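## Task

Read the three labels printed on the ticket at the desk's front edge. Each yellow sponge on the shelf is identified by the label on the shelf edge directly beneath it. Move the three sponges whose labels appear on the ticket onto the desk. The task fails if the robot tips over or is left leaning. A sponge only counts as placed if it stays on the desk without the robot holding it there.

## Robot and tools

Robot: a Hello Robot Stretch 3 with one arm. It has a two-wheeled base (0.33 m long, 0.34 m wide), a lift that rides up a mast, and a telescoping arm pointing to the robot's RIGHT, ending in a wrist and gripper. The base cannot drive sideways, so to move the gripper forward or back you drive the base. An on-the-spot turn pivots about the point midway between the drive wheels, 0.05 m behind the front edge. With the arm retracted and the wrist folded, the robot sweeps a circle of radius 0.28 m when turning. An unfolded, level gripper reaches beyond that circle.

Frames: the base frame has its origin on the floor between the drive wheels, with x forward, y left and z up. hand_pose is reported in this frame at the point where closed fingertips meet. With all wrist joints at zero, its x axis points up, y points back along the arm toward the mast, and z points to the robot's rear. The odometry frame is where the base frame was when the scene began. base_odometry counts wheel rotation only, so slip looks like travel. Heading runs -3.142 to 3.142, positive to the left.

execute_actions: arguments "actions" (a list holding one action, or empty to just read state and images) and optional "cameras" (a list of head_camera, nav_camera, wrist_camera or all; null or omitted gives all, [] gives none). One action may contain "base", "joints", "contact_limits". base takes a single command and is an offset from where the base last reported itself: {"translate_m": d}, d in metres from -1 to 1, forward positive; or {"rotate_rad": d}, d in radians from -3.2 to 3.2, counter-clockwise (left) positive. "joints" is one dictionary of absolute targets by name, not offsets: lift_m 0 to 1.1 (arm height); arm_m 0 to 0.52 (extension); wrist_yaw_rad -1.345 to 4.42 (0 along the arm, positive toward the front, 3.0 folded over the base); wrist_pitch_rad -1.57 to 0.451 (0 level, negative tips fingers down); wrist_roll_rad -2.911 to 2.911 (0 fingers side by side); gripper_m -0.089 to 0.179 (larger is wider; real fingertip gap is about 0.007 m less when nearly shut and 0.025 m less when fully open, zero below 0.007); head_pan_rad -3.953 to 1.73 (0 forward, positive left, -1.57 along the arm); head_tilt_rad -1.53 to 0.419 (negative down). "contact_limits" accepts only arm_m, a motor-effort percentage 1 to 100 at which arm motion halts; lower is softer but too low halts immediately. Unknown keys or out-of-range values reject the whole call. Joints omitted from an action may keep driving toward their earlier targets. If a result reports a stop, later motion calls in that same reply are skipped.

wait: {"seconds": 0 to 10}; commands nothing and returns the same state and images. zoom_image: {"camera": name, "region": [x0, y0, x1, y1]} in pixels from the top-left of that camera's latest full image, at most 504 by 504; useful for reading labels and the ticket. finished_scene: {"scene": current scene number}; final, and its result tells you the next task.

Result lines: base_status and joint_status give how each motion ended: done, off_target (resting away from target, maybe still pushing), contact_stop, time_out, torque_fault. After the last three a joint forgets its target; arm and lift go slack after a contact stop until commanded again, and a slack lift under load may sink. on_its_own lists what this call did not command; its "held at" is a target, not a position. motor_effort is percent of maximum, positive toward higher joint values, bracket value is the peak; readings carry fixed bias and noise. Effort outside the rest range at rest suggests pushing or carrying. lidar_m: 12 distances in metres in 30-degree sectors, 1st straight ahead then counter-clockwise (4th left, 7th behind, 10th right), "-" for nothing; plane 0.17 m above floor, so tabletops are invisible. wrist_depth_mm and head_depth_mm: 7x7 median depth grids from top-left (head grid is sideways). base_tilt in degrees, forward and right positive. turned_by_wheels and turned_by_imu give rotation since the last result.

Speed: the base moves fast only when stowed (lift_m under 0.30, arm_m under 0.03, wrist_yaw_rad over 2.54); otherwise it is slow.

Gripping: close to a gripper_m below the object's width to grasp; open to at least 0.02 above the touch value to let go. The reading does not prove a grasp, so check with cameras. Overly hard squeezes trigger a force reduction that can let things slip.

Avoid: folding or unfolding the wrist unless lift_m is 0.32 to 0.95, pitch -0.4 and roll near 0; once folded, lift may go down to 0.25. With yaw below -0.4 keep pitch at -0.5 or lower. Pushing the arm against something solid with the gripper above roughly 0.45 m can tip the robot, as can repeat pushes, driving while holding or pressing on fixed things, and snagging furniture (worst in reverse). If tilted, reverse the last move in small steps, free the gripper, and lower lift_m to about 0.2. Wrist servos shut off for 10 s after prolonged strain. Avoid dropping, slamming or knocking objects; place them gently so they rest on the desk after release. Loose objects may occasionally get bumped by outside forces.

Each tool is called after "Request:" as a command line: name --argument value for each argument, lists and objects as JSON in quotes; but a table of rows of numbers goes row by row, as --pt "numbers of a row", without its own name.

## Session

Request:
execute_actions --actions '[]'

Scene clock: 0.00 s.
base_odometry: x=+0.000 y=+0.000 heading=+0.000 (m, m, rad; odometry frame)
turned_by_wheels: +0.000 (rad since the last result)
turned_by_imu: +0.000 (rad since the last result)
base_tilt: forward=+1.1 right=+0.6 (deg)
lidar_m: 2.74 2.54 1.66 1.52 1.53 1.47 1.03 1.38 2.17 2.23 2.28 2.82
head_depth_mm: 1752 2356 3098 2999 2950 2903 2576 / 1746 2351 2993 2957 2925 2835 2536 / 1753 2238 3032 3012 2986 2922 2539 / 1762 2218 3024 2990 2917 2940 2547 / 1761 2239 2993 2939 2917 2897 2529 / 1759 2374 2959 2906 2838 2811 2533 / 1771 2519 2959 2913 2835 2785 2523
base_status: not commanded
joint_positions: lift_m=+0.521 arm_m=+0.000 wrist_yaw_rad=+2.989 wrist_pitch_rad=-0.514 wrist_roll_rad=+0.005 gripper_m=+0.037 head_pan_rad=-0.007 head_tilt_rad=-0.013
joint_status: not commanded
motor_effort: left_wheel=+0 right_wheel=+0 lift_m=+19 arm_m=+1 wrist_yaw_rad=+1 wrist_pitch_rad=+5 wrist_roll_rad=+0 gripper_m=+0 head_pan_rad=-1 head_tilt_rad=+2 (%)
hand_pose: x=+0.0109 y=+0.0640 z=+0.5131 quat_wxyz=(+0.232, +0.697, +0.127, +0.667) (m; base frame)
wrist_depth_mm: - - - - - - - / - - - - - - - / - - - - - - - / 965 956 957 - - - - / 801 793 - 832 837 859 836 / 687 701 - 697 732 752 741 / 611 611 605 629 631 636 644
pictures: head_camera (sideways: a quarter turn clockwise sets it upright), nav_camera (sideways: a quarter turn counterclockwise sets it upright), wrist_camera
Images, in order (width x height): head_camera 896x504, nav_camera 672x504, wrist_camera 644x364.

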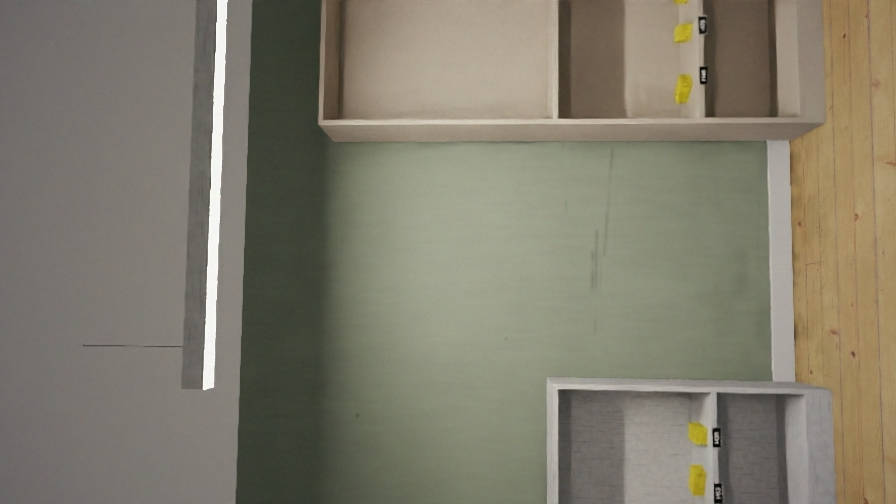

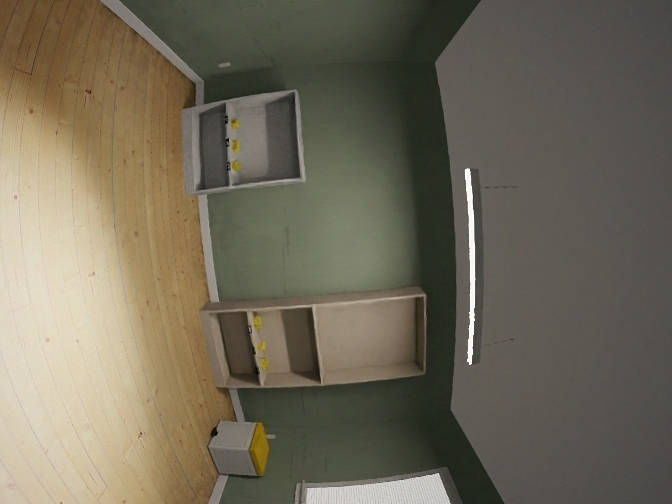

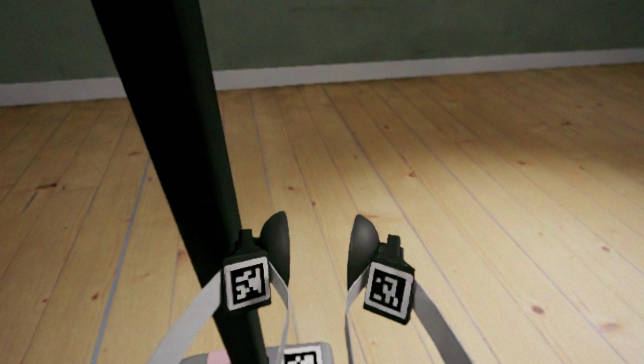

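Request:
execute_actions --actions '[{"joints": {"head_pan_rad": -3.14, "head_tilt_rad": -0.45}}]' --cameras '["head_camera", "nav_camera"]'

Scene clock: 2.57 s.
base_odometry: x=+0.000 y=+0.000 heading=+0.000 (m, m, rad; odometry frame)
turned_by_wheels: +0.000 (rad since the last result)
turned_by_imu: +0.000 (rad since the last result)
base_tilt: forward=+1.1 right=+0.7 (deg)
lidar_m: 2.76 2.55 1.66 1.52 1.54 1.47 1.03 1.38 2.17 2.23 2.27 2.83
head_depth_mm: 1504 1596 1713 1546 1219 1774 1430 / 1498 1586 1696 1566 1222 1777 1433 / 1488 1595 1696 1577 1231 1725 1427 / 1481 1577 1681 1589 1173 1735 1394 / 1473 1564 1674 1592 1176 1736 1441 / 1461 1559 1662 1609 1127 1805 1441 / 1449 1541 1651 1615 1082 1635 1453
base_status: not commanded
joint_positions: lift_m=+0.521 arm_m=+0.000 wrist_yaw_rad=+2.989 wrist_pitch_rad=-0.514 wrist_roll_rad=+0.005 gripper_m=+0.037 head_pan_rad=-3.133 head_tilt_rad=-0.445
joint_status: all done
motor_effort: left_wheel=+0(0) right_wheel=+0(0) lift_m=+18(18) arm_m=+0(1) wrist_yaw_rad=+1(1) wrist_pitch_rad=+4(4) wrist_roll_rad=+0(1) gripper_m=+0(0) head_pan_rad=-4(45) head_tilt_rad=-2(24) (%)
hand_pose: x=+0.0109 y=+0.0640 z=+0.5131 quat_wxyz=(+0.232, +0.697, +0.127, +0.667) (m; base frame)
wrist_depth_mm: - - - - - - - / - - - - - - - / - - - - - - - / 926 965 955 - - - - / 788 799 - 841 827 851 863 / 671 680 - 702 727 717 733 / 590 603 626 632 622 632 636
pictures: head_camera (sideways: a quarter turn clockwise sets it upright), nav_camera (sideways: a quarter turn counterclockwise sets it upright)
Images, in order (width x height): head_camera 896x504, nav_camera 672x504.

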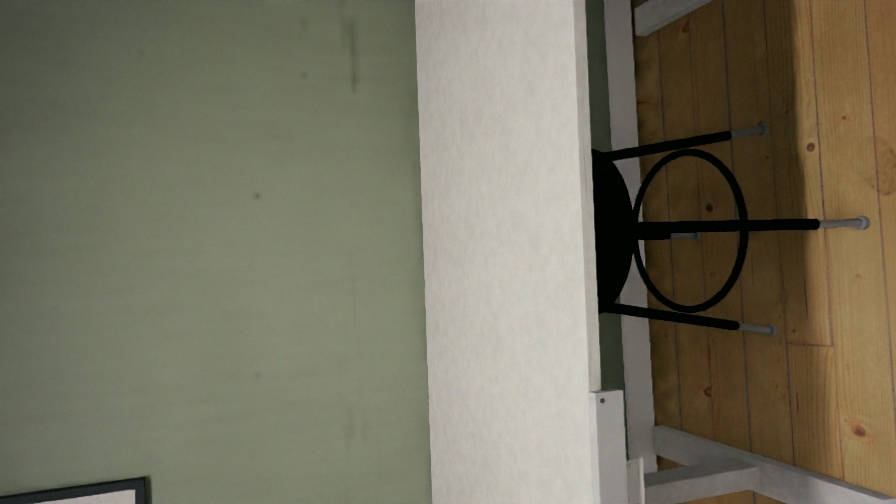

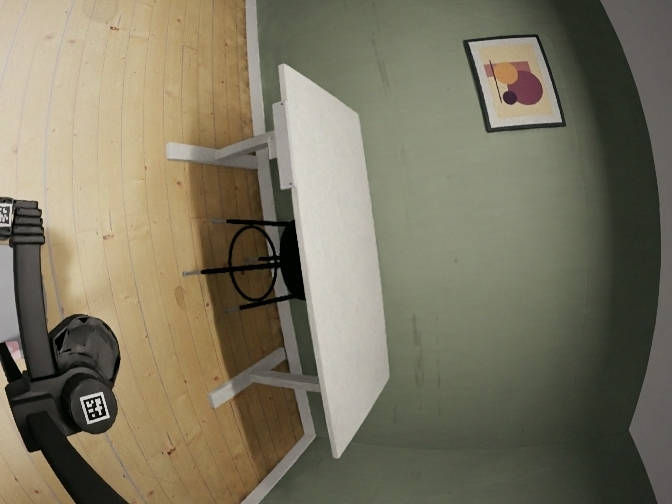

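Request:
execute_actions --actions '[{"base": {"translate_m": -0.22}, "joints": {"wrist_pitch_rad": -0.4, "head_pan_rad": -1.57, "head_tilt_rad": -0.6}}]' --cameras '[]'

Request:
execute_actions --actions '[{"base": {"rotate_rad": -1.505}}]' --cameras '[]'

Request:
execute_actions --actions '[{"base": {"translate_m": 0.38}, "joints": {"wrist_yaw_rad": 0.0, "lift_m": 0.48}}]' --cameras '["head_camera", "wrist_camera"]'

Scene clock: 8.40 s.
base_odometry: x=-0.220 y=+0.000 heading=+0.000 (m, m, rad; odometry frame)
turned_by_wheels: +0.000 (rad since the last result)
turned_by_imu: +0.000 (rad since the last result)
base_tilt: forward=+1.1 right=+0.6 (deg)
lidar_m: 2.96 2.49 1.62 1.49 1.50 1.27 0.81 1.04 1.90 2.27 2.27 2.86
head_depth_mm: 1975 2160 2374 2538 1908 1532 1280 / 1957 2141 2342 2495 1915 1535 1284 / 1935 2103 2311 2444 1931 1535 1285 / 1906 2089 2292 2461 1934 1550 1296 / 1905 2069 2282 2446 1930 1564 1302 / 1877 2071 2273 2452 1965 1558 1301 / 1893 2053 2251 2418 1974 1573 1306
base_status: done
joint_positions: lift_m=+0.521 arm_m=+0.000 wrist_yaw_rad=+2.989 wrist_pitch_rad=-0.422 wrist_roll_rad=+0.005 gripper_m=+0.037 head_pan_rad=-1.577 head_tilt_rad=-0.593
joint_status: all done
motor_effort: left_wheel=+0(7) right_wheel=+0(6) lift_m=+18(18) arm_m=+1(0) wrist_yaw_rad=+1(1) wrist_pitch_rad=+8(4) wrist_roll_rad=+1(1) gripper_m=+0(0) head_pan_rad=+3(43) head_tilt_rad=-2(13) (%)
hand_pose: x=+0.0127 y=+0.0764 z=+0.5330 quat_wxyz=(+0.201, +0.702, +0.095, +0.677) (m; base frame)
wrist_depth_mm: - - - - - - - / - - - - - - - / - - - - - - - / - - - - - - - / 858 871 - 913 944 918 956 / 743 762 - 775 800 803 789 / 631 640 643 661 662 670 666
pictures: none
No camera images: the call's "cameras" was empty. Leave "cameras" out to get every camera's image.

Scene clock: 11.73 s.
base_odometry: x=-0.220 y=+0.000 heading=-1.505 (m, m, rad; odometry frame)
turned_by_wheels: -1.505 (rad since the last result)
turned_by_imu: -1.484 (rad since the last result)
base_tilt: forward=+1.0 right=+0.6 (deg)
lidar_m: 2.27 2.33 3.03 2.97 2.31 1.58 1.49 1.52 1.27 0.81 1.19 2.00
head_depth_mm: 1275 1390 1476 1122 947 1529 1281 / 1270 1381 1480 1131 954 1494 1279 / 1271 1385 1495 1140 958 1466 1287 / 1263 1378 1496 1151 962 1548 1293 / 1266 1377 1489 1157 973 1512 1298 / 1266 1378 1485 1169 936 1575 1302 / 1262 1368 1490 1177 906 1482 1304
base_status: done
joint_positions: lift_m=+0.521 arm_m=+0.000 wrist_yaw_rad=+2.989 wrist_pitch_rad=-0.422 wrist_roll_rad=+0.005 gripper_m=+0.037 head_pan_rad=-1.577 head_tilt_rad=-0.593
joint_status: not commanded
motor_effort: left_wheel=+3(7) right_wheel=-3(7) lift_m=+18(18) arm_m=+0(1) wrist_yaw_rad=+1(1) wrist_pitch_rad=+8(7) wrist_roll_rad=+0(0) gripper_m=+0(0) head_pan_rad=+2(2) head_tilt_rad=-2(2) (%)
hand_pose: x=+0.0127 y=+0.0763 z=+0.5330 quat_wxyz=(+0.201, +0.702, +0.095, +0.677) (m; base frame)
wrist_depth_mm: - - - - - - - / - - - - - - - / - - - - - - - / - - - - - - - / 885 891 - 935 935 929 977 / 723 763 - 761 772 801 785 / 642 644 639 672 679 662 661
pictures: none
No camera images: the call's "cameras" was empty. Leave "cameras" out to get every camera's image.

Scene clock: 16.50 s.
base_odometry: x=-0.195 y=-0.379 heading=-1.505 (m, m, rad; odometry frame)
turned_by_wheels: +0.000 (rad since the last result)
turned_by_imu: -0.001 (rad since the last result)
base_tilt: forward=+1.1 right=+0.6 (deg)
lidar_m: 1.89 1.91 2.51 2.99 2.90 1.99 1.87 1.90 0.89 1.03 1.51 1.95
head_depth_mm: 1247 1351 1467 1121 945 1527 1280 / 1241 1357 1473 1132 914 1490 1283 / 1244 1349 1466 1141 886 1546 1292 / 1236 1344 1470 1148 874 1548 1295 / 1242 1345 1459 1158 897 1473 1275 / 1235 1343 1482 1222 937 1568 1303 / 1233 1341 1479 1634 1771 1575 1305
base_status: done
joint_positions: lift_m=+0.480 arm_m=+0.000 wrist_yaw_rad=+0.003 wrist_pitch_rad=-0.421 wrist_roll_rad=+0.005 gripper_m=+0.037 head_pan_rad=-1.577 head_tilt_rad=-0.593
joint_status: all done
motor_effort: left_wheel=+2(10) right_wheel=-3(4) lift_m=+15(18) arm_m=+0(1) wrist_yaw_rad=-2(2) wrist_pitch_rad=+7(7) wrist_roll_rad=+1(0) gripper_m=+0(0) head_pan_rad=+3(3) head_tilt_rad=-3(3) (%)
hand_pose: x=-0.0209 y=-0.3690 z=+0.4922 quat_wxyz=(+0.690, +0.149, -0.693, -0.147) (m; base frame)
wrist_depth_mm: - - - - - 566 - / - - - - - - - / - - - - - - - / - - - - - - - / 838 845 827 882 877 856 913 / 685 704 715 722 728 741 758 / 580 587 604 615 631 628 642
pictures: head_camera (sideways: a quarter turn clockwise sets it upright), wrist_camera
Images, in order (width x height): head_camera 896x504, wrist_camera 644x364.

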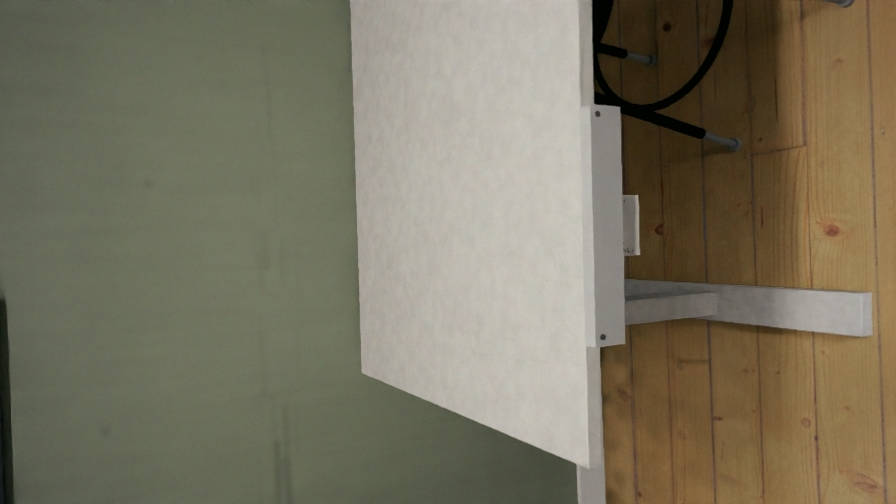

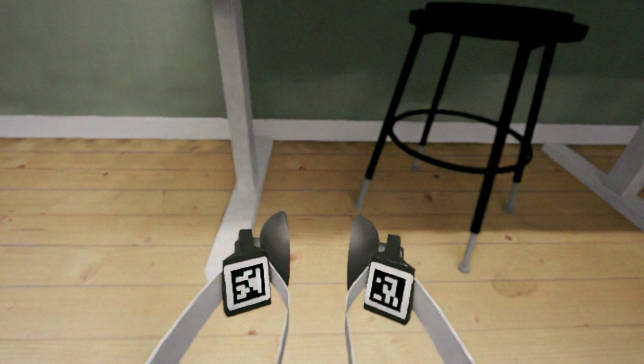

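Request:
execute_actions --actions '[{"base": {"translate_m": 0.03}, "joints": {"wrist_pitch_rad": 0.15, "arm_m": 0.2}}]' --cameras '["wrist_camera"]'

Scene clock: 19.63 s.
base_odometry: x=-0.193 y=-0.409 heading=-1.505 (m, m, rad; odometry frame)
turned_by_wheels: +0.000 (rad since the last result)
turned_by_imu: +0.000 (rad since the last result)
base_tilt: forward=+1.1 right=+0.6 (deg)
lidar_m: 1.86 1.89 2.47 2.98 2.94 2.02 1.90 1.94 0.91 1.03 1.51 1.95
head_depth_mm: 1245 1354 1463 1126 946 1537 1274 / 1239 1346 1475 1132 883 1496 1317 / 1238 1352 1465 1142 872 1546 1382 / 1240 1351 1452 1147 890 1512 1289 / 1234 1351 1449 1157 930 1517 1292 / 1233 1338 1472 1558 935 1572 1298 / 1230 1340 1468 1635 1792 1574 1308
base_status: done
joint_positions: lift_m=+0.480 arm_m=+0.200 wrist_yaw_rad=+0.002 wrist_pitch_rad=+0.125 wrist_roll_rad=+0.005 gripper_m=+0.037 head_pan_rad=-1.577 head_tilt_rad=-0.593
joint_status: all done
motor_effort: left_wheel=+2(10) right_wheel=-3(5) lift_m=+15(15) arm_m=+4(5) wrist_yaw_rad=-1(2) wrist_pitch_rad=+8(9) wrist_roll_rad=+1(0) gripper_m=+0(1) head_pan_rad=+2(3) head_tilt_rad=-2(2) (%)
hand_pose: x=-0.0210 y=-0.6020 z=+0.6270 quat_wxyz=(+0.704, -0.043, -0.707, +0.045) (m; base frame)
wrist_depth_mm: 937 946 973 - - - - / 954 960 - - - - - / 339 231 233 238 240 264 269 / 990 - 584 249 - - 593 / 968 - 631 - - 554 - / - - - - - - 441 / - - - - - - -
pictures: wrist_camera
Images, in order (width x height): wrist_camera 644x364.

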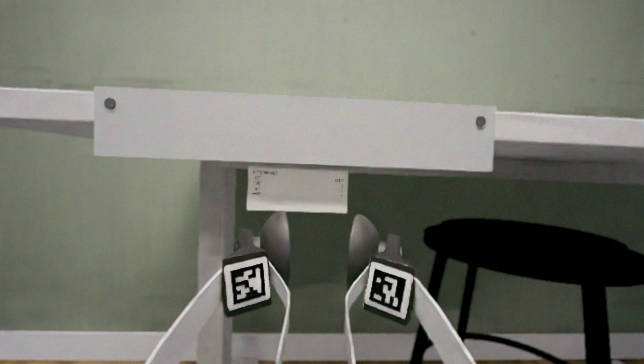

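Request:
zoom_image --camera "wrist_camera" --region '[240, 160, 360, 220]'

Region (240, 160, 360, 220) of wrist_camera's 644x364 image, scaled by 4.200.

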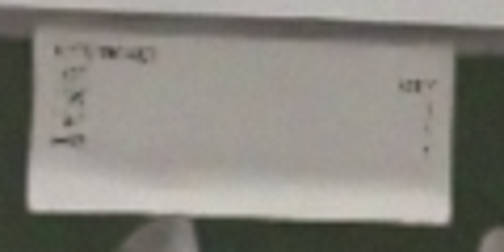

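Request:
execute_actions --actions '[{"joints": {"lift_m": 0.45, "arm_m": 0.34, "wrist_pitch_rad": 0.25}}]' --cameras '["wrist_camera"]'

Scene clock: 23.17 s.
base_odometry: x=-0.193 y=-0.409 heading=-1.505 (m, m, rad; odometry frame)
turned_by_wheels: +0.000 (rad since the last result)
turned_by_imu: +0.000 (rad since the last result)
base_tilt: forward=+1.1 right=+0.7 (deg)
lidar_m: 1.86 1.88 2.48 2.98 2.94 2.02 1.90 1.94 0.91 1.03 1.51 1.95
head_depth_mm: 1244 1346 1457 1123 942 1521 1275 / 1243 1346 1473 1121 879 1536 - / 1234 1348 1469 1141 874 1637 1230 / 1237 1348 1464 1144 888 1511 1290 / 1236 1351 1455 1152 928 1513 1286 / 1229 1347 1475 1560 937 1554 1301 / 1232 1338 1481 1640 1806 1576 1312
base_status: not commanded
joint_positions: lift_m=+0.450 arm_m=+0.340 wrist_yaw_rad=+0.002 wrist_pitch_rad=+0.225 wrist_roll_rad=+0.005 gripper_m=+0.037 head_pan_rad=-1.577 head_tilt_rad=-0.594
joint_status: all done
motor_effort: left_wheel=+1(4) right_wheel=-2(5) lift_m=+18(17) arm_m=+3(21) wrist_yaw_rad=-1(12) wrist_pitch_rad=+8(22) wrist_roll_rad=+1(0) gripper_m=+0(2) head_pan_rad=+3(3) head_tilt_rad=-2(3) (%)
hand_pose: x=-0.0208 y=-0.7399 z=+0.6224 quat_wxyz=(+0.701, -0.078, -0.704, +0.080) (m; base frame)
wrist_depth_mm: 103 104 106 107 109 110 113 / 103 103 105 107 108 110 111 / 316 112 109 107 108 110 111 / 844 852 112 114 445 446 459 / 847 866 112 114 904 897 956 / 821 831 491 912 937 399 348 / 830 838 862 860 857 889 925
pictures: wrist_camera
Images, in order (width x height): wrist_camera 644x364.

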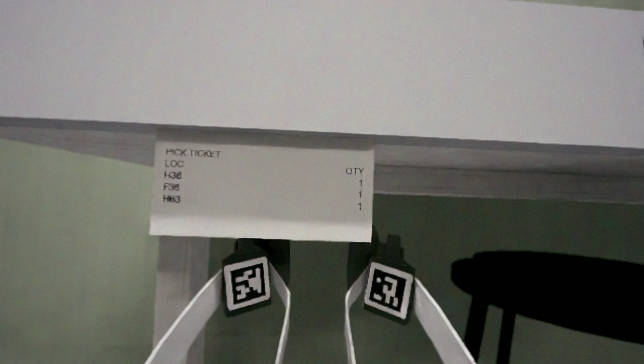

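Request:
zoom_image --camera "wrist_camera" --region '[150, 140, 250, 215]'

Region (150, 140, 250, 215) of wrist_camera's 644x364 image, scaled by 5.040; it fills the top 378 rows of this view, and the rest is white.

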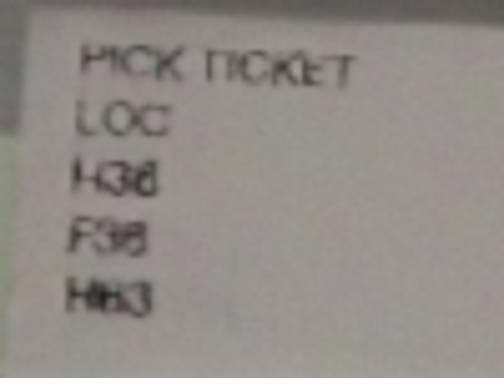

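Request:
execute_actions --actions '[{"joints": {"lift_m": 0.43}}]' --cameras '[]'

Request:
execute_actions --actions '[{"joints": {"arm_m": 0.385}, "contact_limits": {"arm_m": 12}}]' --cameras '["wrist_camera"]'

Scene clock: 25.40 s.
base_odometry: x=-0.193 y=-0.409 heading=-1.505 (m, m, rad; odometry frame)
turned_by_wheels: +0.000 (rad since the last result)
turned_by_imu: +0.000 (rad since the last result)
base_tilt: forward=+1.1 right=+0.6 (deg)
lidar_m: 1.85 1.88 2.48 2.98 2.94 2.02 1.90 1.94 0.91 1.03 1.50 1.95
head_depth_mm: 1240 1352 1458 1121 943 1530 1275 / 1242 1350 1468 1127 881 1532 - / 1236 1351 1457 1142 876 1590 1230 / 1232 1346 1467 1146 889 1500 1293 / 1233 1352 1465 1155 928 1510 1285 / 1234 1344 1472 1561 938 1561 1300 / 1227 1341 1472 1635 1795 1562 1305
base_status: not commanded
joint_positions: lift_m=+0.430 arm_m=+0.340 wrist_yaw_rad=+0.002 wrist_pitch_rad=+0.225 wrist_roll_rad=+0.005 gripper_m=+0.037 head_pan_rad=-1.577 head_tilt_rad=-0.594
joint_status: all done
motor_effort: left_wheel=+1(1) right_wheel=-2(2) lift_m=+15(15) arm_m=+3(3) wrist_yaw_rad=-1(2) wrist_pitch_rad=+8(8) wrist_roll_rad=+0(1) gripper_m=+1(0) head_pan_rad=+3(3) head_tilt_rad=-2(1) (%)
hand_pose: x=-0.0208 y=-0.7399 z=+0.6026 quat_wxyz=(+0.701, -0.078, -0.704, +0.080) (m; base frame)
wrist_depth_mm: 103 104 106 108 109 111 112 / 212 113 113 110 109 111 112 / 602 303 113 115 297 283 268 / 846 848 114 114 502 453 458 / 842 870 871 888 901 946 923 / 849 841 500 887 901 399 324 / 817 827 836 877 875 933 932
pictures: none
No camera images: the call's "cameras" was empty. Leave "cameras" out to get every camera's image.

Scene clock: 26.83 s.
base_odometry: x=-0.193 y=-0.409 heading=-1.505 (m, m, rad; odometry frame)
turned_by_wheels: +0.000 (rad since the last result)
turned_by_imu: +0.000 (rad since the last result)
base_tilt: forward=+1.1 right=+0.6 (deg)
lidar_m: 1.85 1.88 2.47 2.98 2.95 2.02 1.89 1.93 0.90 1.03 1.51 1.95
head_depth_mm: 1241 1351 1458 1124 941 1539 1275 / 1242 1354 1462 1126 882 1568 1228 / 1239 1353 1458 1134 873 1630 1256 / 1238 1344 1461 1142 888 1507 1286 / 1237 1343 1462 1152 927 1511 1292 / 1234 1348 1475 1567 935 1550 1298 / 1229 1341 1474 1645 1807 1574 1303
base_status: not commanded
joint_positions: lift_m=+0.430 arm_m=+0.385 wrist_yaw_rad=+0.002 wrist_pitch_rad=+0.225 wrist_roll_rad=+0.005 gripper_m=+0.037 head_pan_rad=-1.577 head_tilt_rad=-0.594
joint_status: all done
motor_effort: left_wheel=+1(1) right_wheel=-2(2) lift_m=+15(15) arm_m=+3(4) wrist_yaw_rad=-2(1) wrist_pitch_rad=+8(8) wrist_roll_rad=+1(1) gripper_m=+0(0) head_pan_rad=+2(3) head_tilt_rad=-2(2) (%)
contact_limits: arm_m 12 (drawing in: default 23, maximum 38; extending or still: default 32, maximum 53)
hand_pose: x=-0.0209 y=-0.7849 z=+0.6026 quat_wxyz=(+0.701, -0.078, -0.704, +0.080) (m; base frame)
wrist_depth_mm: - 69 70 70 71 73 71 / - 68 69 70 147 168 161 / - 68 68 69 230 284 269 / 811 409 836 865 490 422 414 / 802 818 857 843 869 909 890 / 778 792 834 824 848 364 301 / 803 820 815 853 846 869 881
pictures: wrist_camera
Images, in order (width x height): wrist_camera 644x364.

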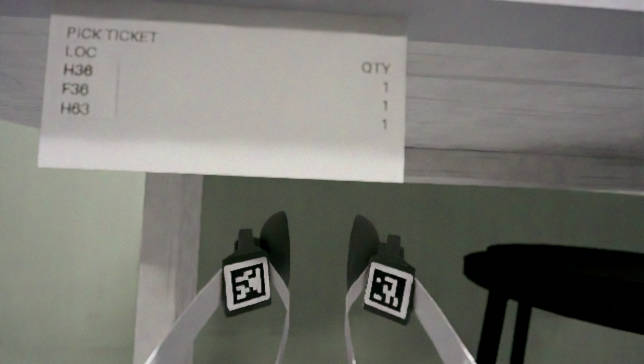

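Request:
zoom_image --camera "wrist_camera" --region '[50, 20, 170, 125]'

Region (50, 20, 170, 125) of wrist_camera's 644x364 image, scaled by 4.200; it fills the top 441 rows of this view, and the rest is white.

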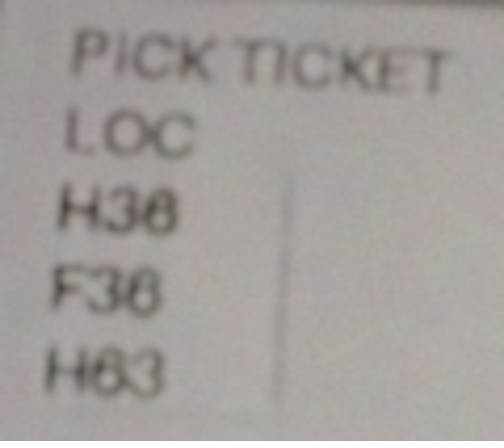

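Request:
execute_actions --actions '[{"joints": {"lift_m": 0.41, "arm_m": 0.0, "wrist_pitch_rad": 0.1}}]' --cameras '[]'

Request:
execute_actions --actions '[{"joints": {"wrist_pitch_rad": -0.4, "wrist_yaw_rad": 2.8, "lift_m": 0.36, "head_pan_rad": 0.0, "head_tilt_rad": -0.3}}]' --cameras '[]'

Request:
execute_actions --actions '[{"joints": {"lift_m": 0.28}}]' --cameras '[]'

Request:
execute_actions --actions '[{"base": {"rotate_rad": 1.45}}]' --cameras '[]'

Request:
execute_actions --actions '[{"base": {"translate_m": 1.0}}]' --cameras '[]'

Request:
execute_actions --actions '[{"base": {"translate_m": 0.5}, "joints": {"head_pan_rad": -0.3, "head_tilt_rad": -0.5}}]' --cameras '["head_camera", "nav_camera"]'

Scene clock: 32.90 s.
base_odometry: x=-0.193 y=-0.409 heading=-1.505 (m, m, rad; odometry frame)
turned_by_wheels: +0.000 (rad since the last result)
turned_by_imu: -0.001 (rad since the last result)
base_tilt: forward=+1.1 right=+0.6 (deg)
lidar_m: 1.86 1.88 2.47 2.98 2.95 2.01 1.90 1.93 0.91 1.03 1.51 1.95
head_depth_mm: 1246 1356 1459 1122 944 1528 1276 / 1245 1349 1463 1121 882 1490 1287 / 1235 1355 1464 1137 875 1540 1286 / 1235 1346 1463 1147 890 1511 1289 / 1237 1345 1455 1154 928 1511 1294 / 1237 1347 1479 1561 933 1565 1304 / 1234 1346 1474 1636 1807 1557 1303
base_status: not commanded
joint_positions: lift_m=+0.410 arm_m=+0.000 wrist_yaw_rad=+0.001 wrist_pitch_rad=+0.080 wrist_roll_rad=+0.005 gripper_m=+0.037 head_pan_rad=-1.577 head_tilt_rad=-0.594
joint_status: all done
motor_effort: left_wheel=+1(1) right_wheel=-2(2) lift_m=+15(16) arm_m=-3(2) wrist_yaw_rad=+0(1) wrist_pitch_rad=+7(9) wrist_roll_rad=+0(0) gripper_m=+0(0) head_pan_rad=+3(3) head_tilt_rad=-3(2) (%)
hand_pose: x=-0.0211 y=-0.4026 z=+0.5454 quat_wxyz=(+0.705, -0.028, -0.708, +0.029) (m; base frame)
wrist_depth_mm: - - - - - - - / - 475 419 427 442 511 - / - - - - 766 789 793 / - - - - - 819 - / - - - - - - - / - - - - - - - / 902 938 891 - - 950 -
pictures: none
No camera images: the call's "cameras" was empty. Leave "cameras" out to get every camera's image.

Scene clock: 35.30 s.
base_odometry: x=-0.193 y=-0.409 heading=-1.505 (m, m, rad; odometry frame)
turned_by_wheels: +0.000 (rad since the last result)
turned_by_imu: +0.000 (rad since the last result)
base_tilt: forward=+1.1 right=+0.6 (deg)
lidar_m: 1.86 1.89 2.47 2.98 2.94 2.03 1.90 1.94 0.91 1.03 1.51 1.95
head_depth_mm: 1631 1700 1780 1861 1953 2037 1639 / 1626 1698 1778 1838 1933 2007 1629 / 1625 1695 1760 1845 1930 2003 1637 / 1620 1683 1763 1853 1937 2005 1647 / 1627 1681 1767 1841 1943 2006 1639 / 1622 1687 1759 1843 1956 2001 1650 / 1630 1704 1763 1859 1950 2026 1650
base_status: not commanded
joint_positions: lift_m=+0.360 arm_m=+0.000 wrist_yaw_rad=+2.797 wrist_pitch_rad=-0.415 wrist_roll_rad=+0.005 gripper_m=+0.037 head_pan_rad=-0.007 head_tilt_rad=-0.310
joint_status: all done
motor_effort: left_wheel=+1(2) right_wheel=-2(2) lift_m=+15(16) arm_m=-2(2) wrist_yaw_rad=+3(3) wrist_pitch_rad=+5(8) wrist_roll_rad=+0(0) gripper_m=+0(0) head_pan_rad=+3(44) head_tilt_rad=+4(19) (%)
hand_pose: x=+0.0547 y=+0.0664 z=+0.3736 quat_wxyz=(+0.262, +0.708, +0.024, +0.655) (m; base frame)
wrist_depth_mm: - - - - - - - / - - - - - - - / - - - - - - - / - 840 842 871 885 900 929 / 649 674 685 699 714 717 722 / 560 - 592 579 607 607 598 / 483 474 510 500 501 512 508
pictures: none
No camera images: the call's "cameras" was empty. Leave "cameras" out to get every camera's image.

Scene clock: 36.87 s.
base_odometry: x=-0.193 y=-0.409 heading=-1.505 (m, m, rad; odometry frame)
turned_by_wheels: +0.000 (rad since the last result)
turned_by_imu: +0.000 (rad since the last result)
base_tilt: forward=+1.1 right=+0.6 (deg)
lidar_m: 1.86 1.88 2.47 2.99 2.94 2.02 1.90 1.94 0.91 1.03 1.51 1.95
head_depth_mm: 1636 1710 1779 1873 1962 2042 1629 / 1619 1691 1767 1837 1944 2008 1630 / 1628 1696 1756 1844 1954 2001 1636 / 1631 1686 1777 1841 1929 2013 1642 / 1630 1686 1768 1845 1934 1996 1640 / 1613 1692 1770 1847 1929 2022 1648 / 1633 1716 1782 1874 1942 2015 1655
base_status: not commanded
joint_positions: lift_m=+0.280 arm_m=+0.000 wrist_yaw_rad=+2.797 wrist_pitch_rad=-0.416 wrist_roll_rad=+0.005 gripper_m=+0.037 head_pan_rad=-0.007 head_tilt_rad=-0.310
joint_status: all done
motor_effort: left_wheel=+1(1) right_wheel=-2(2) lift_m=+15(14) arm_m=-2(2) wrist_yaw_rad=+3(3) wrist_pitch_rad=+6(5) wrist_roll_rad=+1(0) gripper_m=+0(0) head_pan_rad=+3(2) head_tilt_rad=+5(3) (%)
hand_pose: x=+0.0545 y=+0.0662 z=+0.2932 quat_wxyz=(+0.263, +0.708, +0.025, +0.655) (m; base frame)
wrist_depth_mm: - - - - - - - / - - - - - - - / - 946 938 982 - - - / - 706 711 735 713 747 781 / 547 568 584 579 597 591 606 / 460 - - 490 506 491 509 / - - - 425 425 433 439
pictures: none
No camera images: the call's "cameras" was empty. Leave "cameras" out to get every camera's image.

Scene clock: 38.90 s.
base_odometry: x=-0.193 y=-0.409 heading=-0.055 (m, m, rad; odometry frame)
turned_by_wheels: +1.450 (rad since the last result)
turned_by_imu: +1.422 (rad since the last result)
base_tilt: forward=+1.1 right=+0.6 (deg)
lidar_m: 2.98 3.07 2.14 1.90 1.91 0.91 1.03 1.05 1.77 1.86 1.86 2.26
head_depth_mm: 3054 3198 3324 3513 2939 2120 1632 / 3023 3046 3158 3343 3056 2124 1626 / 2943 3009 3164 3283 3064 2122 1632 / 2937 2987 3140 3264 3086 2151 1644 / 2881 3000 3119 3270 3086 2147 1647 / 2866 2982 3099 3233 3099 2149 1646 / 2835 2942 3034 3184 2984 2145 1642
base_status: done
joint_positions: lift_m=+0.280 arm_m=+0.000 wrist_yaw_rad=+2.798 wrist_pitch_rad=-0.416 wrist_roll_rad=+0.005 gripper_m=+0.037 head_pan_rad=-0.007 head_tilt_rad=-0.310
joint_status: not commanded
motor_effort: left_wheel=-2(11) right_wheel=+2(13) lift_m=+15(15) arm_m=-2(2) wrist_yaw_rad=+3(3) wrist_pitch_rad=+6(6) wrist_roll_rad=+0(0) gripper_m=+1(1) head_pan_rad=+3(3) head_tilt_rad=+3(4) (%)
hand_pose: x=+0.0545 y=+0.0662 z=+0.2932 quat_wxyz=(+0.263, +0.708, +0.025, +0.655) (m; base frame)
wrist_depth_mm: - - - - - - - / - - - - - - - / - 918 940 967 - - - / - 696 722 725 731 757 796 / 546 582 582 587 592 593 610 / 463 - - 485 506 505 500 / - - - 418 426 428 435
pictures: none
No camera images: the call's "cameras" was empty. Leave "cameras" out to get every camera's image.

Scene clock: 44.00 s.
base_odometry: x=+0.806 y=-0.464 heading=-0.055 (m, m, rad; odometry frame)
turned_by_wheels: +0.000 (rad since the last result)
turned_by_imu: -0.001 (rad since the last result)
base_tilt: forward=+1.1 right=+0.6 (deg)
lidar_m: 1.98 2.20 2.36 2.10 2.11 2.39 2.03 2.48 1.85 1.67 1.67 1.90
head_depth_mm: 1970 2116 2168 2406 2532 2128 1628 / 2059 2149 2220 2331 2402 2136 1636 / 2023 2107 2185 2288 2393 2130 1644 / 1987 2068 2141 2261 2357 2140 1640 / 1996 2066 2179 2280 2390 2137 1643 / 1995 2078 2147 2270 2350 2147 1649 / 1979 2057 2134 2225 2314 2161 1645
base_status: done
joint_positions: lift_m=+0.280 arm_m=+0.000 wrist_yaw_rad=+2.798 wrist_pitch_rad=-0.417 wrist_roll_rad=+0.005 gripper_m=+0.037 head_pan_rad=-0.007 head_tilt_rad=-0.309
joint_status: not commanded
motor_effort: left_wheel=-2(9) right_wheel=+2(12) lift_m=+15(15) arm_m=-2(2) wrist_yaw_rad=+2(3) wrist_pitch_rad=+5(6) wrist_roll_rad=+0(1) gripper_m=+0(0) head_pan_rad=+2(2) head_tilt_rad=+3(4) (%)
hand_pose: x=+0.0544 y=+0.0662 z=+0.2932 quat_wxyz=(+0.263, +0.708, +0.025, +0.655) (m; base frame)
wrist_depth_mm: - - - - - - - / - - - - - - - / - 914 960 937 - - - / - 701 702 727 732 750 780 / 551 571 585 578 612 594 614 / 468 - - 487 507 501 500 / - - - 413 422 428 432
pictures: none
No camera images: the call's "cameras" was empty. Leave "cameras" out to get every camera's image.

Scene clock: 47.40 s.
base_odometry: x=+1.305 y=-0.491 heading=-0.055 (m, m, rad; odometry frame)
turned_by_wheels: +0.000 (rad since the last result)
turned_by_imu: -0.001 (rad since the last result)
base_tilt: forward=+1.1 right=+0.6 (deg)
lidar_m: 1.75 1.82 1.81 2.21 2.21 2.65 2.53 2.89 1.76 1.57 1.57 1.48
head_depth_mm: 1913 2044 2171 2221 1769 1680 1371 / 1837 1984 2161 2384 2198 1685 1375 / 1744 1867 2021 2228 2111 1700 1381 / 1584 1708 1839 1952 2035 1709 1389 / 1562 1665 1785 1865 2000 1695 1385 / 1493 1592 1709 1803 1932 1716 1398 / 1443 1525 1629 1725 1861 1697 1397
base_status: done
joint_positions: lift_m=+0.280 arm_m=+0.000 wrist_yaw_rad=+2.798 wrist_pitch_rad=-0.417 wrist_roll_rad=+0.005 gripper_m=+0.037 head_pan_rad=-0.293 head_tilt_rad=-0.495
joint_status: all done
motor_effort: left_wheel=-2(9) right_wheel=+2(11) lift_m=+15(15) arm_m=-2(2) wrist_yaw_rad=+3(2) wrist_pitch_rad=+6(6) wrist_roll_rad=+1(0) gripper_m=+0(0) head_pan_rad=-4(27) head_tilt_rad=-2(14) (%)
hand_pose: x=+0.0544 y=+0.0662 z=+0.2931 quat_wxyz=(+0.263, +0.708, +0.026, +0.655) (m; base frame)
wrist_depth_mm: - - - - - - - / - - - - - - - / - 895 986 984 - - - / - 696 704 715 732 748 775 / 550 566 587 590 591 604 614 / 463 - - 490 502 493 498 / - - - 414 426 422 436
pictures: head_camera (sideways: a quarter turn clockwise sets it upright), nav_camera (sideways: a quarter turn counterclockwise sets it upright)
Images, in order (width x height): head_camera 896x504, nav_camera 672x504.

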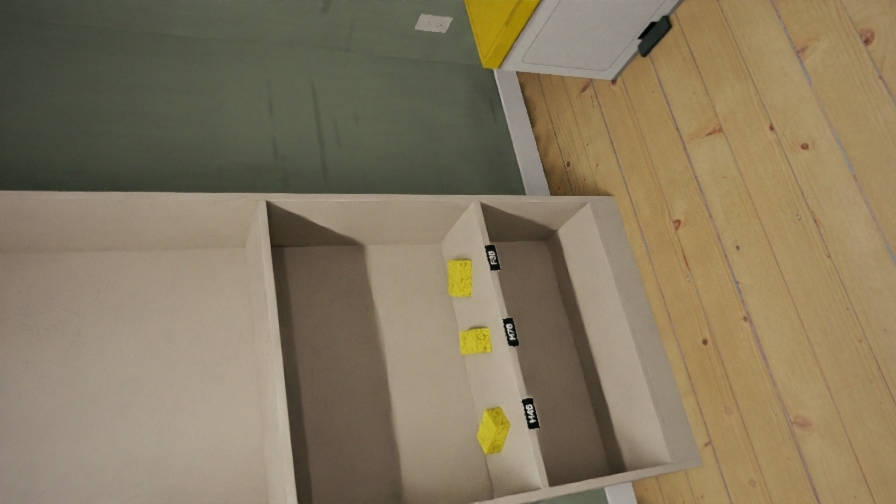

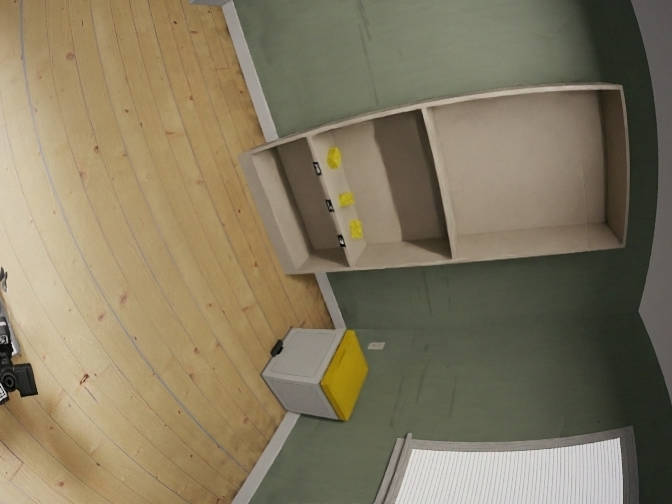

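Request:
zoom_image --camera "head_camera" --region '[430, 230, 590, 470]'

Request:
execute_actions --actions '[{"joints": {"head_pan_rad": 0.85, "head_tilt_rad": -0.42}}]' --cameras '["head_camera"]'

Region (430, 230, 590, 470) of head_camera's 896x504 image, scaled by 2.100, with more detail than that image has.

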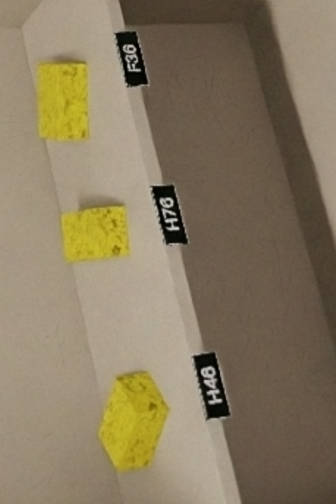

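Scene clock: 49.03 s.
base_odometry: x=+1.305 y=-0.491 heading=-0.055 (m, m, rad; odometry frame)
turned_by_wheels: +0.000 (rad since the last result)
turned_by_imu: +0.000 (rad since the last result)
base_tilt: forward=+1.0 right=+0.7 (deg)
lidar_m: 1.75 1.83 1.81 2.21 2.21 2.65 2.54 2.89 1.76 1.57 1.57 1.48
head_depth_mm: 1648 1726 1818 1937 2044 1815 1445 / 1757 1849 1937 2046 2161 1827 1453 / 1884 1995 2027 2049 2113 1825 1453 / 2031 2186 2241 2348 2279 1830 1462 / 2214 2387 2370 2460 2397 1828 1465 / 2367 2490 2610 2747 2471 1840 1469 / 2203 2287 2387 2516 2495 1849 1466
base_status: not commanded
joint_positions: lift_m=+0.280 arm_m=+0.000 wrist_yaw_rad=+2.798 wrist_pitch_rad=-0.417 wrist_roll_rad=+0.005 gripper_m=+0.037 head_pan_rad=+0.843 head_tilt_rad=-0.429
joint_status: all done
motor_effort: left_wheel=-2(2) right_wheel=+2(2) lift_m=+15(15) arm_m=-2(3) wrist_yaw_rad=+2(3) wrist_pitch_rad=+5(5) wrist_roll_rad=+0(0) gripper_m=+0(0) head_pan_rad=+3(44) head_tilt_rad=+4(12) (%)
hand_pose: x=+0.0544 y=+0.0662 z=+0.2931 quat_wxyz=(+0.263, +0.708, +0.026, +0.655) (m; base frame)
wrist_depth_mm: - - - - - - - / - - - - - - - / - 928 920 991 - - - / - 703 693 728 729 761 761 / 555 581 581 581 590 608 619 / 467 - - 483 501 501 509 / - - - 418 423 430 433
pictures: head_camera (sideways: a quarter turn clockwise sets it upright)
Images, in order (width x height): head_camera 896x504.

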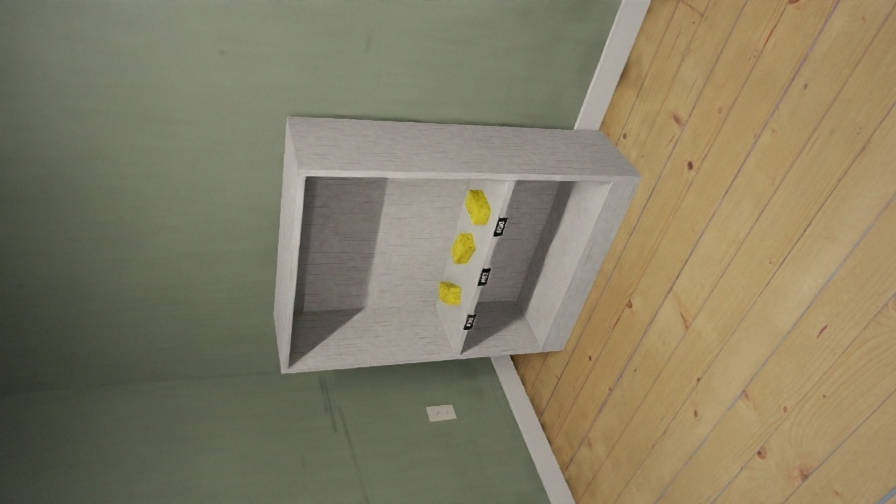

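Request:
zoom_image --camera "head_camera" --region '[430, 180, 530, 340]'

Region (430, 180, 530, 340) of head_camera's 896x504 image, scaled by 3.150, with more detail than that image has; it fills the left 315 columns of this view, and the rest is white.

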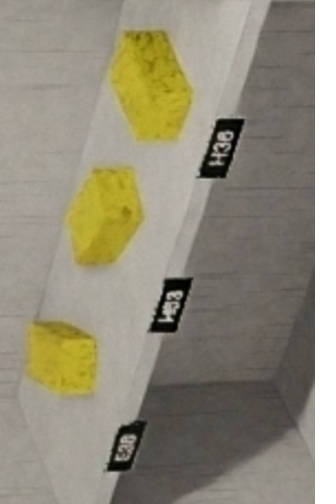

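Request:
execute_actions --actions '[{"base": {"rotate_rad": -0.493}, "joints": {"head_pan_rad": 0.0, "head_tilt_rad": -0.5}}]' --cameras '[]'

Request:
execute_actions --actions '[{"base": {"translate_m": 1.0}}]' --cameras '[]'

Request:
execute_actions --actions '[{"base": {"rotate_rad": 2.25}, "joints": {"head_pan_rad": -1.57, "head_tilt_rad": -0.85}}]' --cameras '["head_camera"]'

Scene clock: 53.90 s.
base_odometry: x=+1.305 y=-0.491 heading=-0.548 (m, m, rad; odometry frame)
turned_by_wheels: -0.493 (rad since the last result)
turned_by_imu: -0.485 (rad since the last result)
base_tilt: forward=+1.1 right=+0.6 (deg)
lidar_m: 1.48 1.48 1.81 2.16 2.21 2.22 2.70 2.38 2.75 1.73 1.57 1.58
head_depth_mm: 1632 1730 1825 1884 1765 1681 1373 / 1810 1929 2041 2029 1714 1682 1377 / 1977 2115 2255 2423 1949 1693 1382 / 1904 2010 2180 2330 2208 1706 1388 / 1764 1870 1977 1901 1991 1702 1391 / 1561 1671 1807 1893 1990 1714 1393 / 1524 1608 1694 1794 1903 1700 1401
base_status: done
joint_positions: lift_m=+0.280 arm_m=+0.000 wrist_yaw_rad=+2.798 wrist_pitch_rad=-0.417 wrist_roll_rad=+0.005 gripper_m=+0.037 head_pan_rad=+0.007 head_tilt_rad=-0.494
joint_status: all done
motor_effort: left_wheel=+2(12) right_wheel=-3(9) lift_m=+15(15) arm_m=-2(2) wrist_yaw_rad=+2(2) wrist_pitch_rad=+6(5) wrist_roll_rad=+0(1) gripper_m=+0(0) head_pan_rad=-4(41) head_tilt_rad=-3(11) (%)
hand_pose: x=+0.0544 y=+0.0662 z=+0.2931 quat_wxyz=(+0.263, +0.708, +0.025, +0.655) (m; base frame)
wrist_depth_mm: - - - - - - - / - - - - - - - / - 925 933 - - - - / - 710 716 734 745 749 772 / 542 581 578 572 604 606 609 / 463 - - 488 497 501 501 / - - - 422 429 432 433
pictures: none
No camera images: the call's "cameras" was empty. Leave "cameras" out to get every camera's image.

Scene clock: 59.00 s.
base_odometry: x=+2.158 y=-1.012 heading=-0.548 (m, m, rad; odometry frame)
turned_by_wheels: +0.000 (rad since the last result)
turned_by_imu: -0.001 (rad since the last result)
base_tilt: forward=+1.1 right=+0.6 (deg)
lidar_m: 0.61 0.74 0.99 0.94 1.82 2.87 3.35 3.34 1.61 1.02 0.92 0.53
head_depth_mm: 948 995 1055 1126 1198 1098 896 / 1044 1111 1179 1263 1359 1418 904 / 1135 1215 1306 1417 1533 1639 995 / 1073 1150 1238 1328 1457 1568 1387 / 1007 1074 1150 1234 1333 1450 1389 / 950 1005 1065 1145 1232 1324 1360 / 897 948 1004 1070 1134 959 956
base_status: done
joint_positions: lift_m=+0.280 arm_m=+0.000 wrist_yaw_rad=+2.798 wrist_pitch_rad=-0.417 wrist_roll_rad=+0.005 gripper_m=+0.037 head_pan_rad=+0.007 head_tilt_rad=-0.495
joint_status: not commanded
motor_effort: left_wheel=+2(15) right_wheel=-3(7) lift_m=+15(15) arm_m=-2(3) wrist_yaw_rad=+2(2) wrist_pitch_rad=+6(5) wrist_roll_rad=+0(0) gripper_m=+0(0) head_pan_rad=-4(4) head_tilt_rad=-1(3) (%)
hand_pose: x=+0.0544 y=+0.0662 z=+0.2931 quat_wxyz=(+0.263, +0.708, +0.026, +0.655) (m; base frame)
wrist_depth_mm: - - - - 921 798 692 / - - - - 925 825 752 / - 912 980 868 797 780 795 / - 688 697 716 738 698 780 / 536 585 579 585 599 599 600 / 474 - - 483 511 491 512 / - - - 418 417 425 430
pictures: none
No camera images: the call's "cameras" was empty. Leave "cameras" out to get every camera's image.

Scene clock: 61.50 s.
base_odometry: x=+2.158 y=-1.012 heading=+1.702 (m, m, rad; odometry frame)
turned_by_wheels: +2.250 (rad since the last result)
turned_by_imu: +2.208 (rad since the last result)
base_tilt: forward=+1.1 right=+0.6 (deg)
lidar_m: 2.55 2.94 3.77 3.40 1.34 0.96 0.69 0.53 0.68 0.75 0.94 1.45
head_depth_mm: 632 755 1131 1367 1506 1289 1137 / 761 931 1046 1080 1369 1302 1145 / 773 950 1098 1106 1395 1315 1147 / 789 955 1104 1120 1383 1314 1151 / 802 960 1107 1120 1396 1316 1159 / 807 960 1111 1161 1393 1332 1168 / 808 968 1115 1140 1381 1343 1168
base_status: done
joint_positions: lift_m=+0.280 arm_m=+0.000 wrist_yaw_rad=+2.798 wrist_pitch_rad=-0.417 wrist_roll_rad=+0.005 gripper_m=+0.037 head_pan_rad=-1.563 head_tilt_rad=-0.840
joint_status: all done
motor_effort: left_wheel=-2(10) right_wheel=+2(13) lift_m=+15(15) arm_m=-2(2) wrist_yaw_rad=+3(3) wrist_pitch_rad=+6(6) wrist_roll_rad=+0(1) gripper_m=-1(0) head_pan_rad=-4(44) head_tilt_rad=-5(22) (%)
hand_pose: x=+0.0544 y=+0.0662 z=+0.2931 quat_wxyz=(+0.263, +0.708, +0.026, +0.655) (m; base frame)
wrist_depth_mm: - - - - - - - / - - - - - - - / - 942 920 959 - - - / - 712 704 726 749 739 766 / 544 582 602 584 590 599 613 / 465 - - 485 508 511 506 / - - - 415 426 427 431
pictures: head_camera (sideways: a quarter turn clockwise sets it upright)
Images, in order (width x height): head_camera 896x504.

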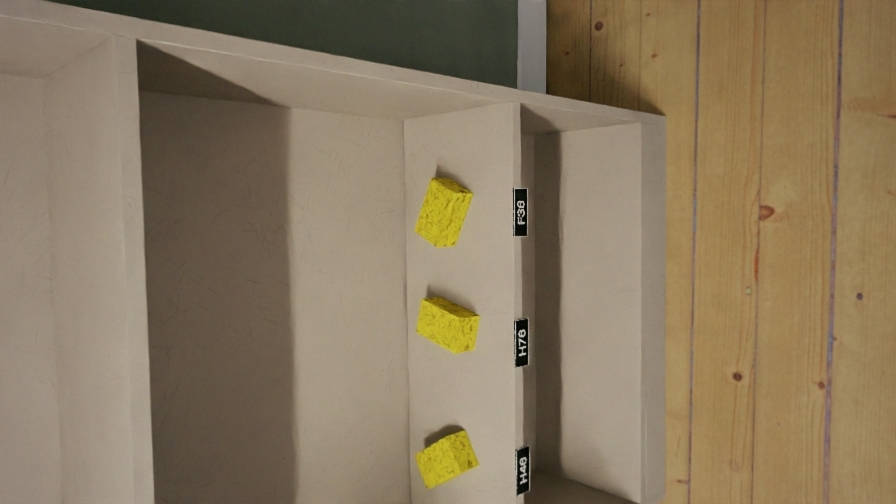

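Request:
execute_actions --actions '[{"base": {"translate_m": 0.02}, "joints": {"lift_m": 0.47}}]' --cameras '[]'

Request:
execute_actions --actions '[{"joints": {"wrist_yaw_rad": 0.0, "gripper_m": 0.175}}]' --cameras '[]'

Request:
execute_actions --actions '[{"joints": {"wrist_pitch_rad": -0.2, "arm_m": 0.2}}]' --cameras '["wrist_camera"]'

Scene clock: 65.00 s.
base_odometry: x=+2.156 y=-0.992 heading=+1.702 (m, m, rad; odometry frame)
turned_by_wheels: +0.000 (rad since the last result)
turned_by_imu: +0.000 (rad since the last result)
base_tilt: forward=+1.1 right=+0.6 (deg)
lidar_m: 2.53 2.93 3.46 3.39 1.37 0.98 0.68 0.55 0.71 0.75 0.92 1.45
head_depth_mm: 658 720 857 1371 1508 1298 1135 / 760 931 1052 1068 1365 1302 1141 / 773 952 1095 1108 1374 1309 1157 / 789 955 1104 1144 1383 1316 1161 / 802 956 1106 1118 1392 1324 1159 / 805 959 1109 1157 1397 1327 1164 / 807 964 1114 1140 1375 1339 1173
base_status: done
joint_positions: lift_m=+0.470 arm_m=+0.000 wrist_yaw_rad=+2.798 wrist_pitch_rad=-0.417 wrist_roll_rad=+0.005 gripper_m=+0.037 head_pan_rad=-1.563 head_tilt_rad=-0.840
joint_status: all done
motor_effort: left_wheel=-2(10) right_wheel=+2(12) lift_m=+21(23) arm_m=-3(2) wrist_yaw_rad=+2(2) wrist_pitch_rad=+6(6) wrist_roll_rad=+0(1) gripper_m=+1(0) head_pan_rad=-3(3) head_tilt_rad=-3(3) (%)
hand_pose: x=+0.0543 y=+0.0662 z=+0.4827 quat_wxyz=(+0.263, +0.708, +0.026, +0.655) (m; base frame)
wrist_depth_mm: - - - - - - - / - - - - - - - / - - - - - - - / - - - - - - - / 778 849 865 873 868 877 921 / 666 - 701 692 743 724 727 / 595 565 596 615 611 615 626
pictures: none
No camera images: the call's "cameras" was empty. Leave "cameras" out to get every camera's image.

Scene clock: 67.40 s.
base_odometry: x=+2.156 y=-0.992 heading=+1.702 (m, m, rad; odometry frame)
turned_by_wheels: +0.000 (rad since the last result)
turned_by_imu: +0.000 (rad since the last result)
base_tilt: forward=+1.1 right=+0.7 (deg)
lidar_m: 2.55 2.93 3.47 3.40 1.37 0.98 0.68 0.55 0.71 0.75 0.92 1.45
head_depth_mm: 656 721 856 1363 1511 1294 1136 / 758 932 1051 1070 1372 1302 1141 / 773 950 1099 1104 1379 1311 1189 / 788 951 1100 1150 1388 1315 1157 / 803 957 1104 1116 1388 1318 1163 / 805 959 1112 1159 1405 1333 1164 / 808 965 1119 1143 1378 1339 1169
base_status: not commanded
joint_positions: lift_m=+0.470 arm_m=+0.000 wrist_yaw_rad=+0.003 wrist_pitch_rad=-0.417 wrist_roll_rad=+0.005 gripper_m=+0.175 head_pan_rad=-1.563 head_tilt_rad=-0.840
joint_status: all done
motor_effort: left_wheel=-3(3) right_wheel=+2(2) lift_m=+21(21) arm_m=-2(2) wrist_yaw_rad=-2(4) wrist_pitch_rad=+6(6) wrist_roll_rad=+0(0) gripper_m=+0(86) head_pan_rad=-4(4) head_tilt_rad=-4(5) (%)
hand_pose: x=-0.0209 y=-0.3697 z=+0.4827 quat_wxyz=(+0.690, +0.147, -0.693, -0.146) (m; base frame)
wrist_depth_mm: 551 632 632 599 534 704 699 / 539 701 489 469 529 764 749 / 677 786 805 758 734 862 835 / 689 826 840 835 858 934 930 / 669 719 702 705 818 879 877 / 675 684 669 682 704 736 736 / 570 593 622 609 626 608 474
pictures: none
No camera images: the call's "cameras" was empty. Leave "cameras" out to get every camera's image.

Scene clock: 70.10 s.
base_odometry: x=+2.156 y=-0.992 heading=+1.702 (m, m, rad; odometry frame)
turned_by_wheels: +0.000 (rad since the last result)
turned_by_imu: +0.000 (rad since the last result)
base_tilt: forward=+1.1 right=+0.6 (deg)
lidar_m: 2.53 2.93 3.47 3.40 1.37 0.98 0.68 0.55 0.71 0.75 0.92 1.45
head_depth_mm: 657 720 856 1362 1503 1306 1133 / 757 932 1050 1072 1367 - 1125 / 772 950 1100 1102 1409 1284 1148 / 789 952 1105 1143 1384 1317 1153 / 802 957 1108 1118 1399 1322 1153 / 805 960 1114 1160 1391 1335 1166 / 808 966 1115 1139 1376 1335 1170
base_status: not commanded
joint_positions: lift_m=+0.470 arm_m=+0.200 wrist_yaw_rad=+0.002 wrist_pitch_rad=-0.223 wrist_roll_rad=+0.005 gripper_m=+0.175 head_pan_rad=-1.563 head_tilt_rad=-0.840
joint_status: all done
motor_effort: left_wheel=-3(3) right_wheel=+2(2) lift_m=+21(21) arm_m=+4(4) wrist_yaw_rad=-1(2) wrist_pitch_rad=+8(7) wrist_roll_rad=+1(1) gripper_m=+0(0) head_pan_rad=-4(3) head_tilt_rad=-4(3) (%)
hand_pose: x=-0.0211 y=-0.5893 z=+0.5283 quat_wxyz=(+0.701, +0.079, -0.704, -0.079) (m; base frame)
wrist_depth_mm: 469 476 471 474 470 273 525 / 498 498 498 500 494 296 553 / 502 395 517 445 484 317 588 / 323 331 340 348 356 622 644 / 609 620 607 613 374 673 687 / 651 646 670 667 475 747 758 / 551 590 599 608 455 704 731
pictures: wrist_camera
Images, in order (width x height): wrist_camera 644x364.

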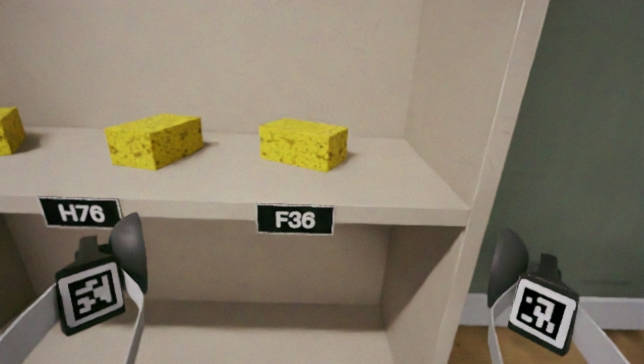

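Request:
execute_actions --actions '[{"base": {"translate_m": 0.022}, "joints": {"arm_m": 0.34}}]' --cameras '["wrist_camera"]'

Scene clock: 73.07 s.
base_odometry: x=+2.153 y=-0.971 heading=+1.702 (m, m, rad; odometry frame)
turned_by_wheels: +0.000 (rad since the last result)
turned_by_imu: +0.000 (rad since the last result)
base_tilt: forward=+1.1 right=+0.6 (deg)
lidar_m: 2.81 2.90 3.34 3.40 1.40 1.01 0.68 0.57 0.74 0.75 0.91 1.45
head_depth_mm: 699 790 866 1294 1506 1307 1149 / 758 950 1070 1098 1139 1302 1141 / 774 949 1097 1105 - 1310 1148 / 786 952 1104 1147 1378 1317 1152 / 800 957 1104 1117 1389 1329 1153 / 804 957 1109 1159 1401 1329 1161 / 808 963 1115 1140 1339 1340 1171
base_status: done
joint_positions: lift_m=+0.470 arm_m=+0.340 wrist_yaw_rad=+0.002 wrist_pitch_rad=-0.223 wrist_roll_rad=+0.005 gripper_m=+0.175 head_pan_rad=-1.563 head_tilt_rad=-0.840
joint_status: all done
motor_effort: left_wheel=-2(5) right_wheel=+2(9) lift_m=+21(22) arm_m=+3(3) wrist_yaw_rad=+0(1) wrist_pitch_rad=+8(8) wrist_roll_rad=+1(0) gripper_m=+1(0) head_pan_rad=-3(3) head_tilt_rad=-4(5) (%)
hand_pose: x=-0.0211 y=-0.7293 z=+0.5283 quat_wxyz=(+0.701, +0.079, -0.704, -0.079) (m; base frame)
wrist_depth_mm: 345 346 348 346 349 286 188 / 364 375 371 373 375 282 188 / 400 391 392 399 388 279 188 / 229 270 314 256 357 278 186 / 232 243 247 248 257 247 184 / - 190 193 196 200 201 177 / 539 175 176 174 177 181 181
pictures: wrist_camera
Images, in order (width x height): wrist_camera 644x364.

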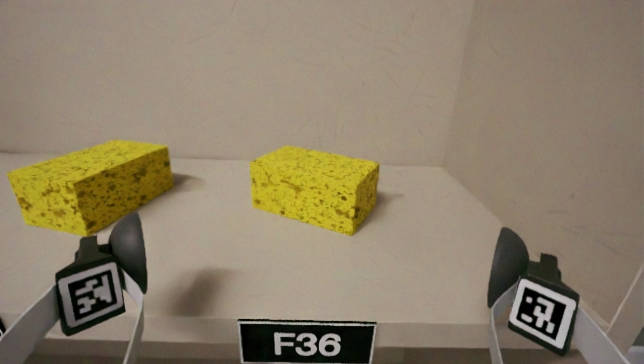

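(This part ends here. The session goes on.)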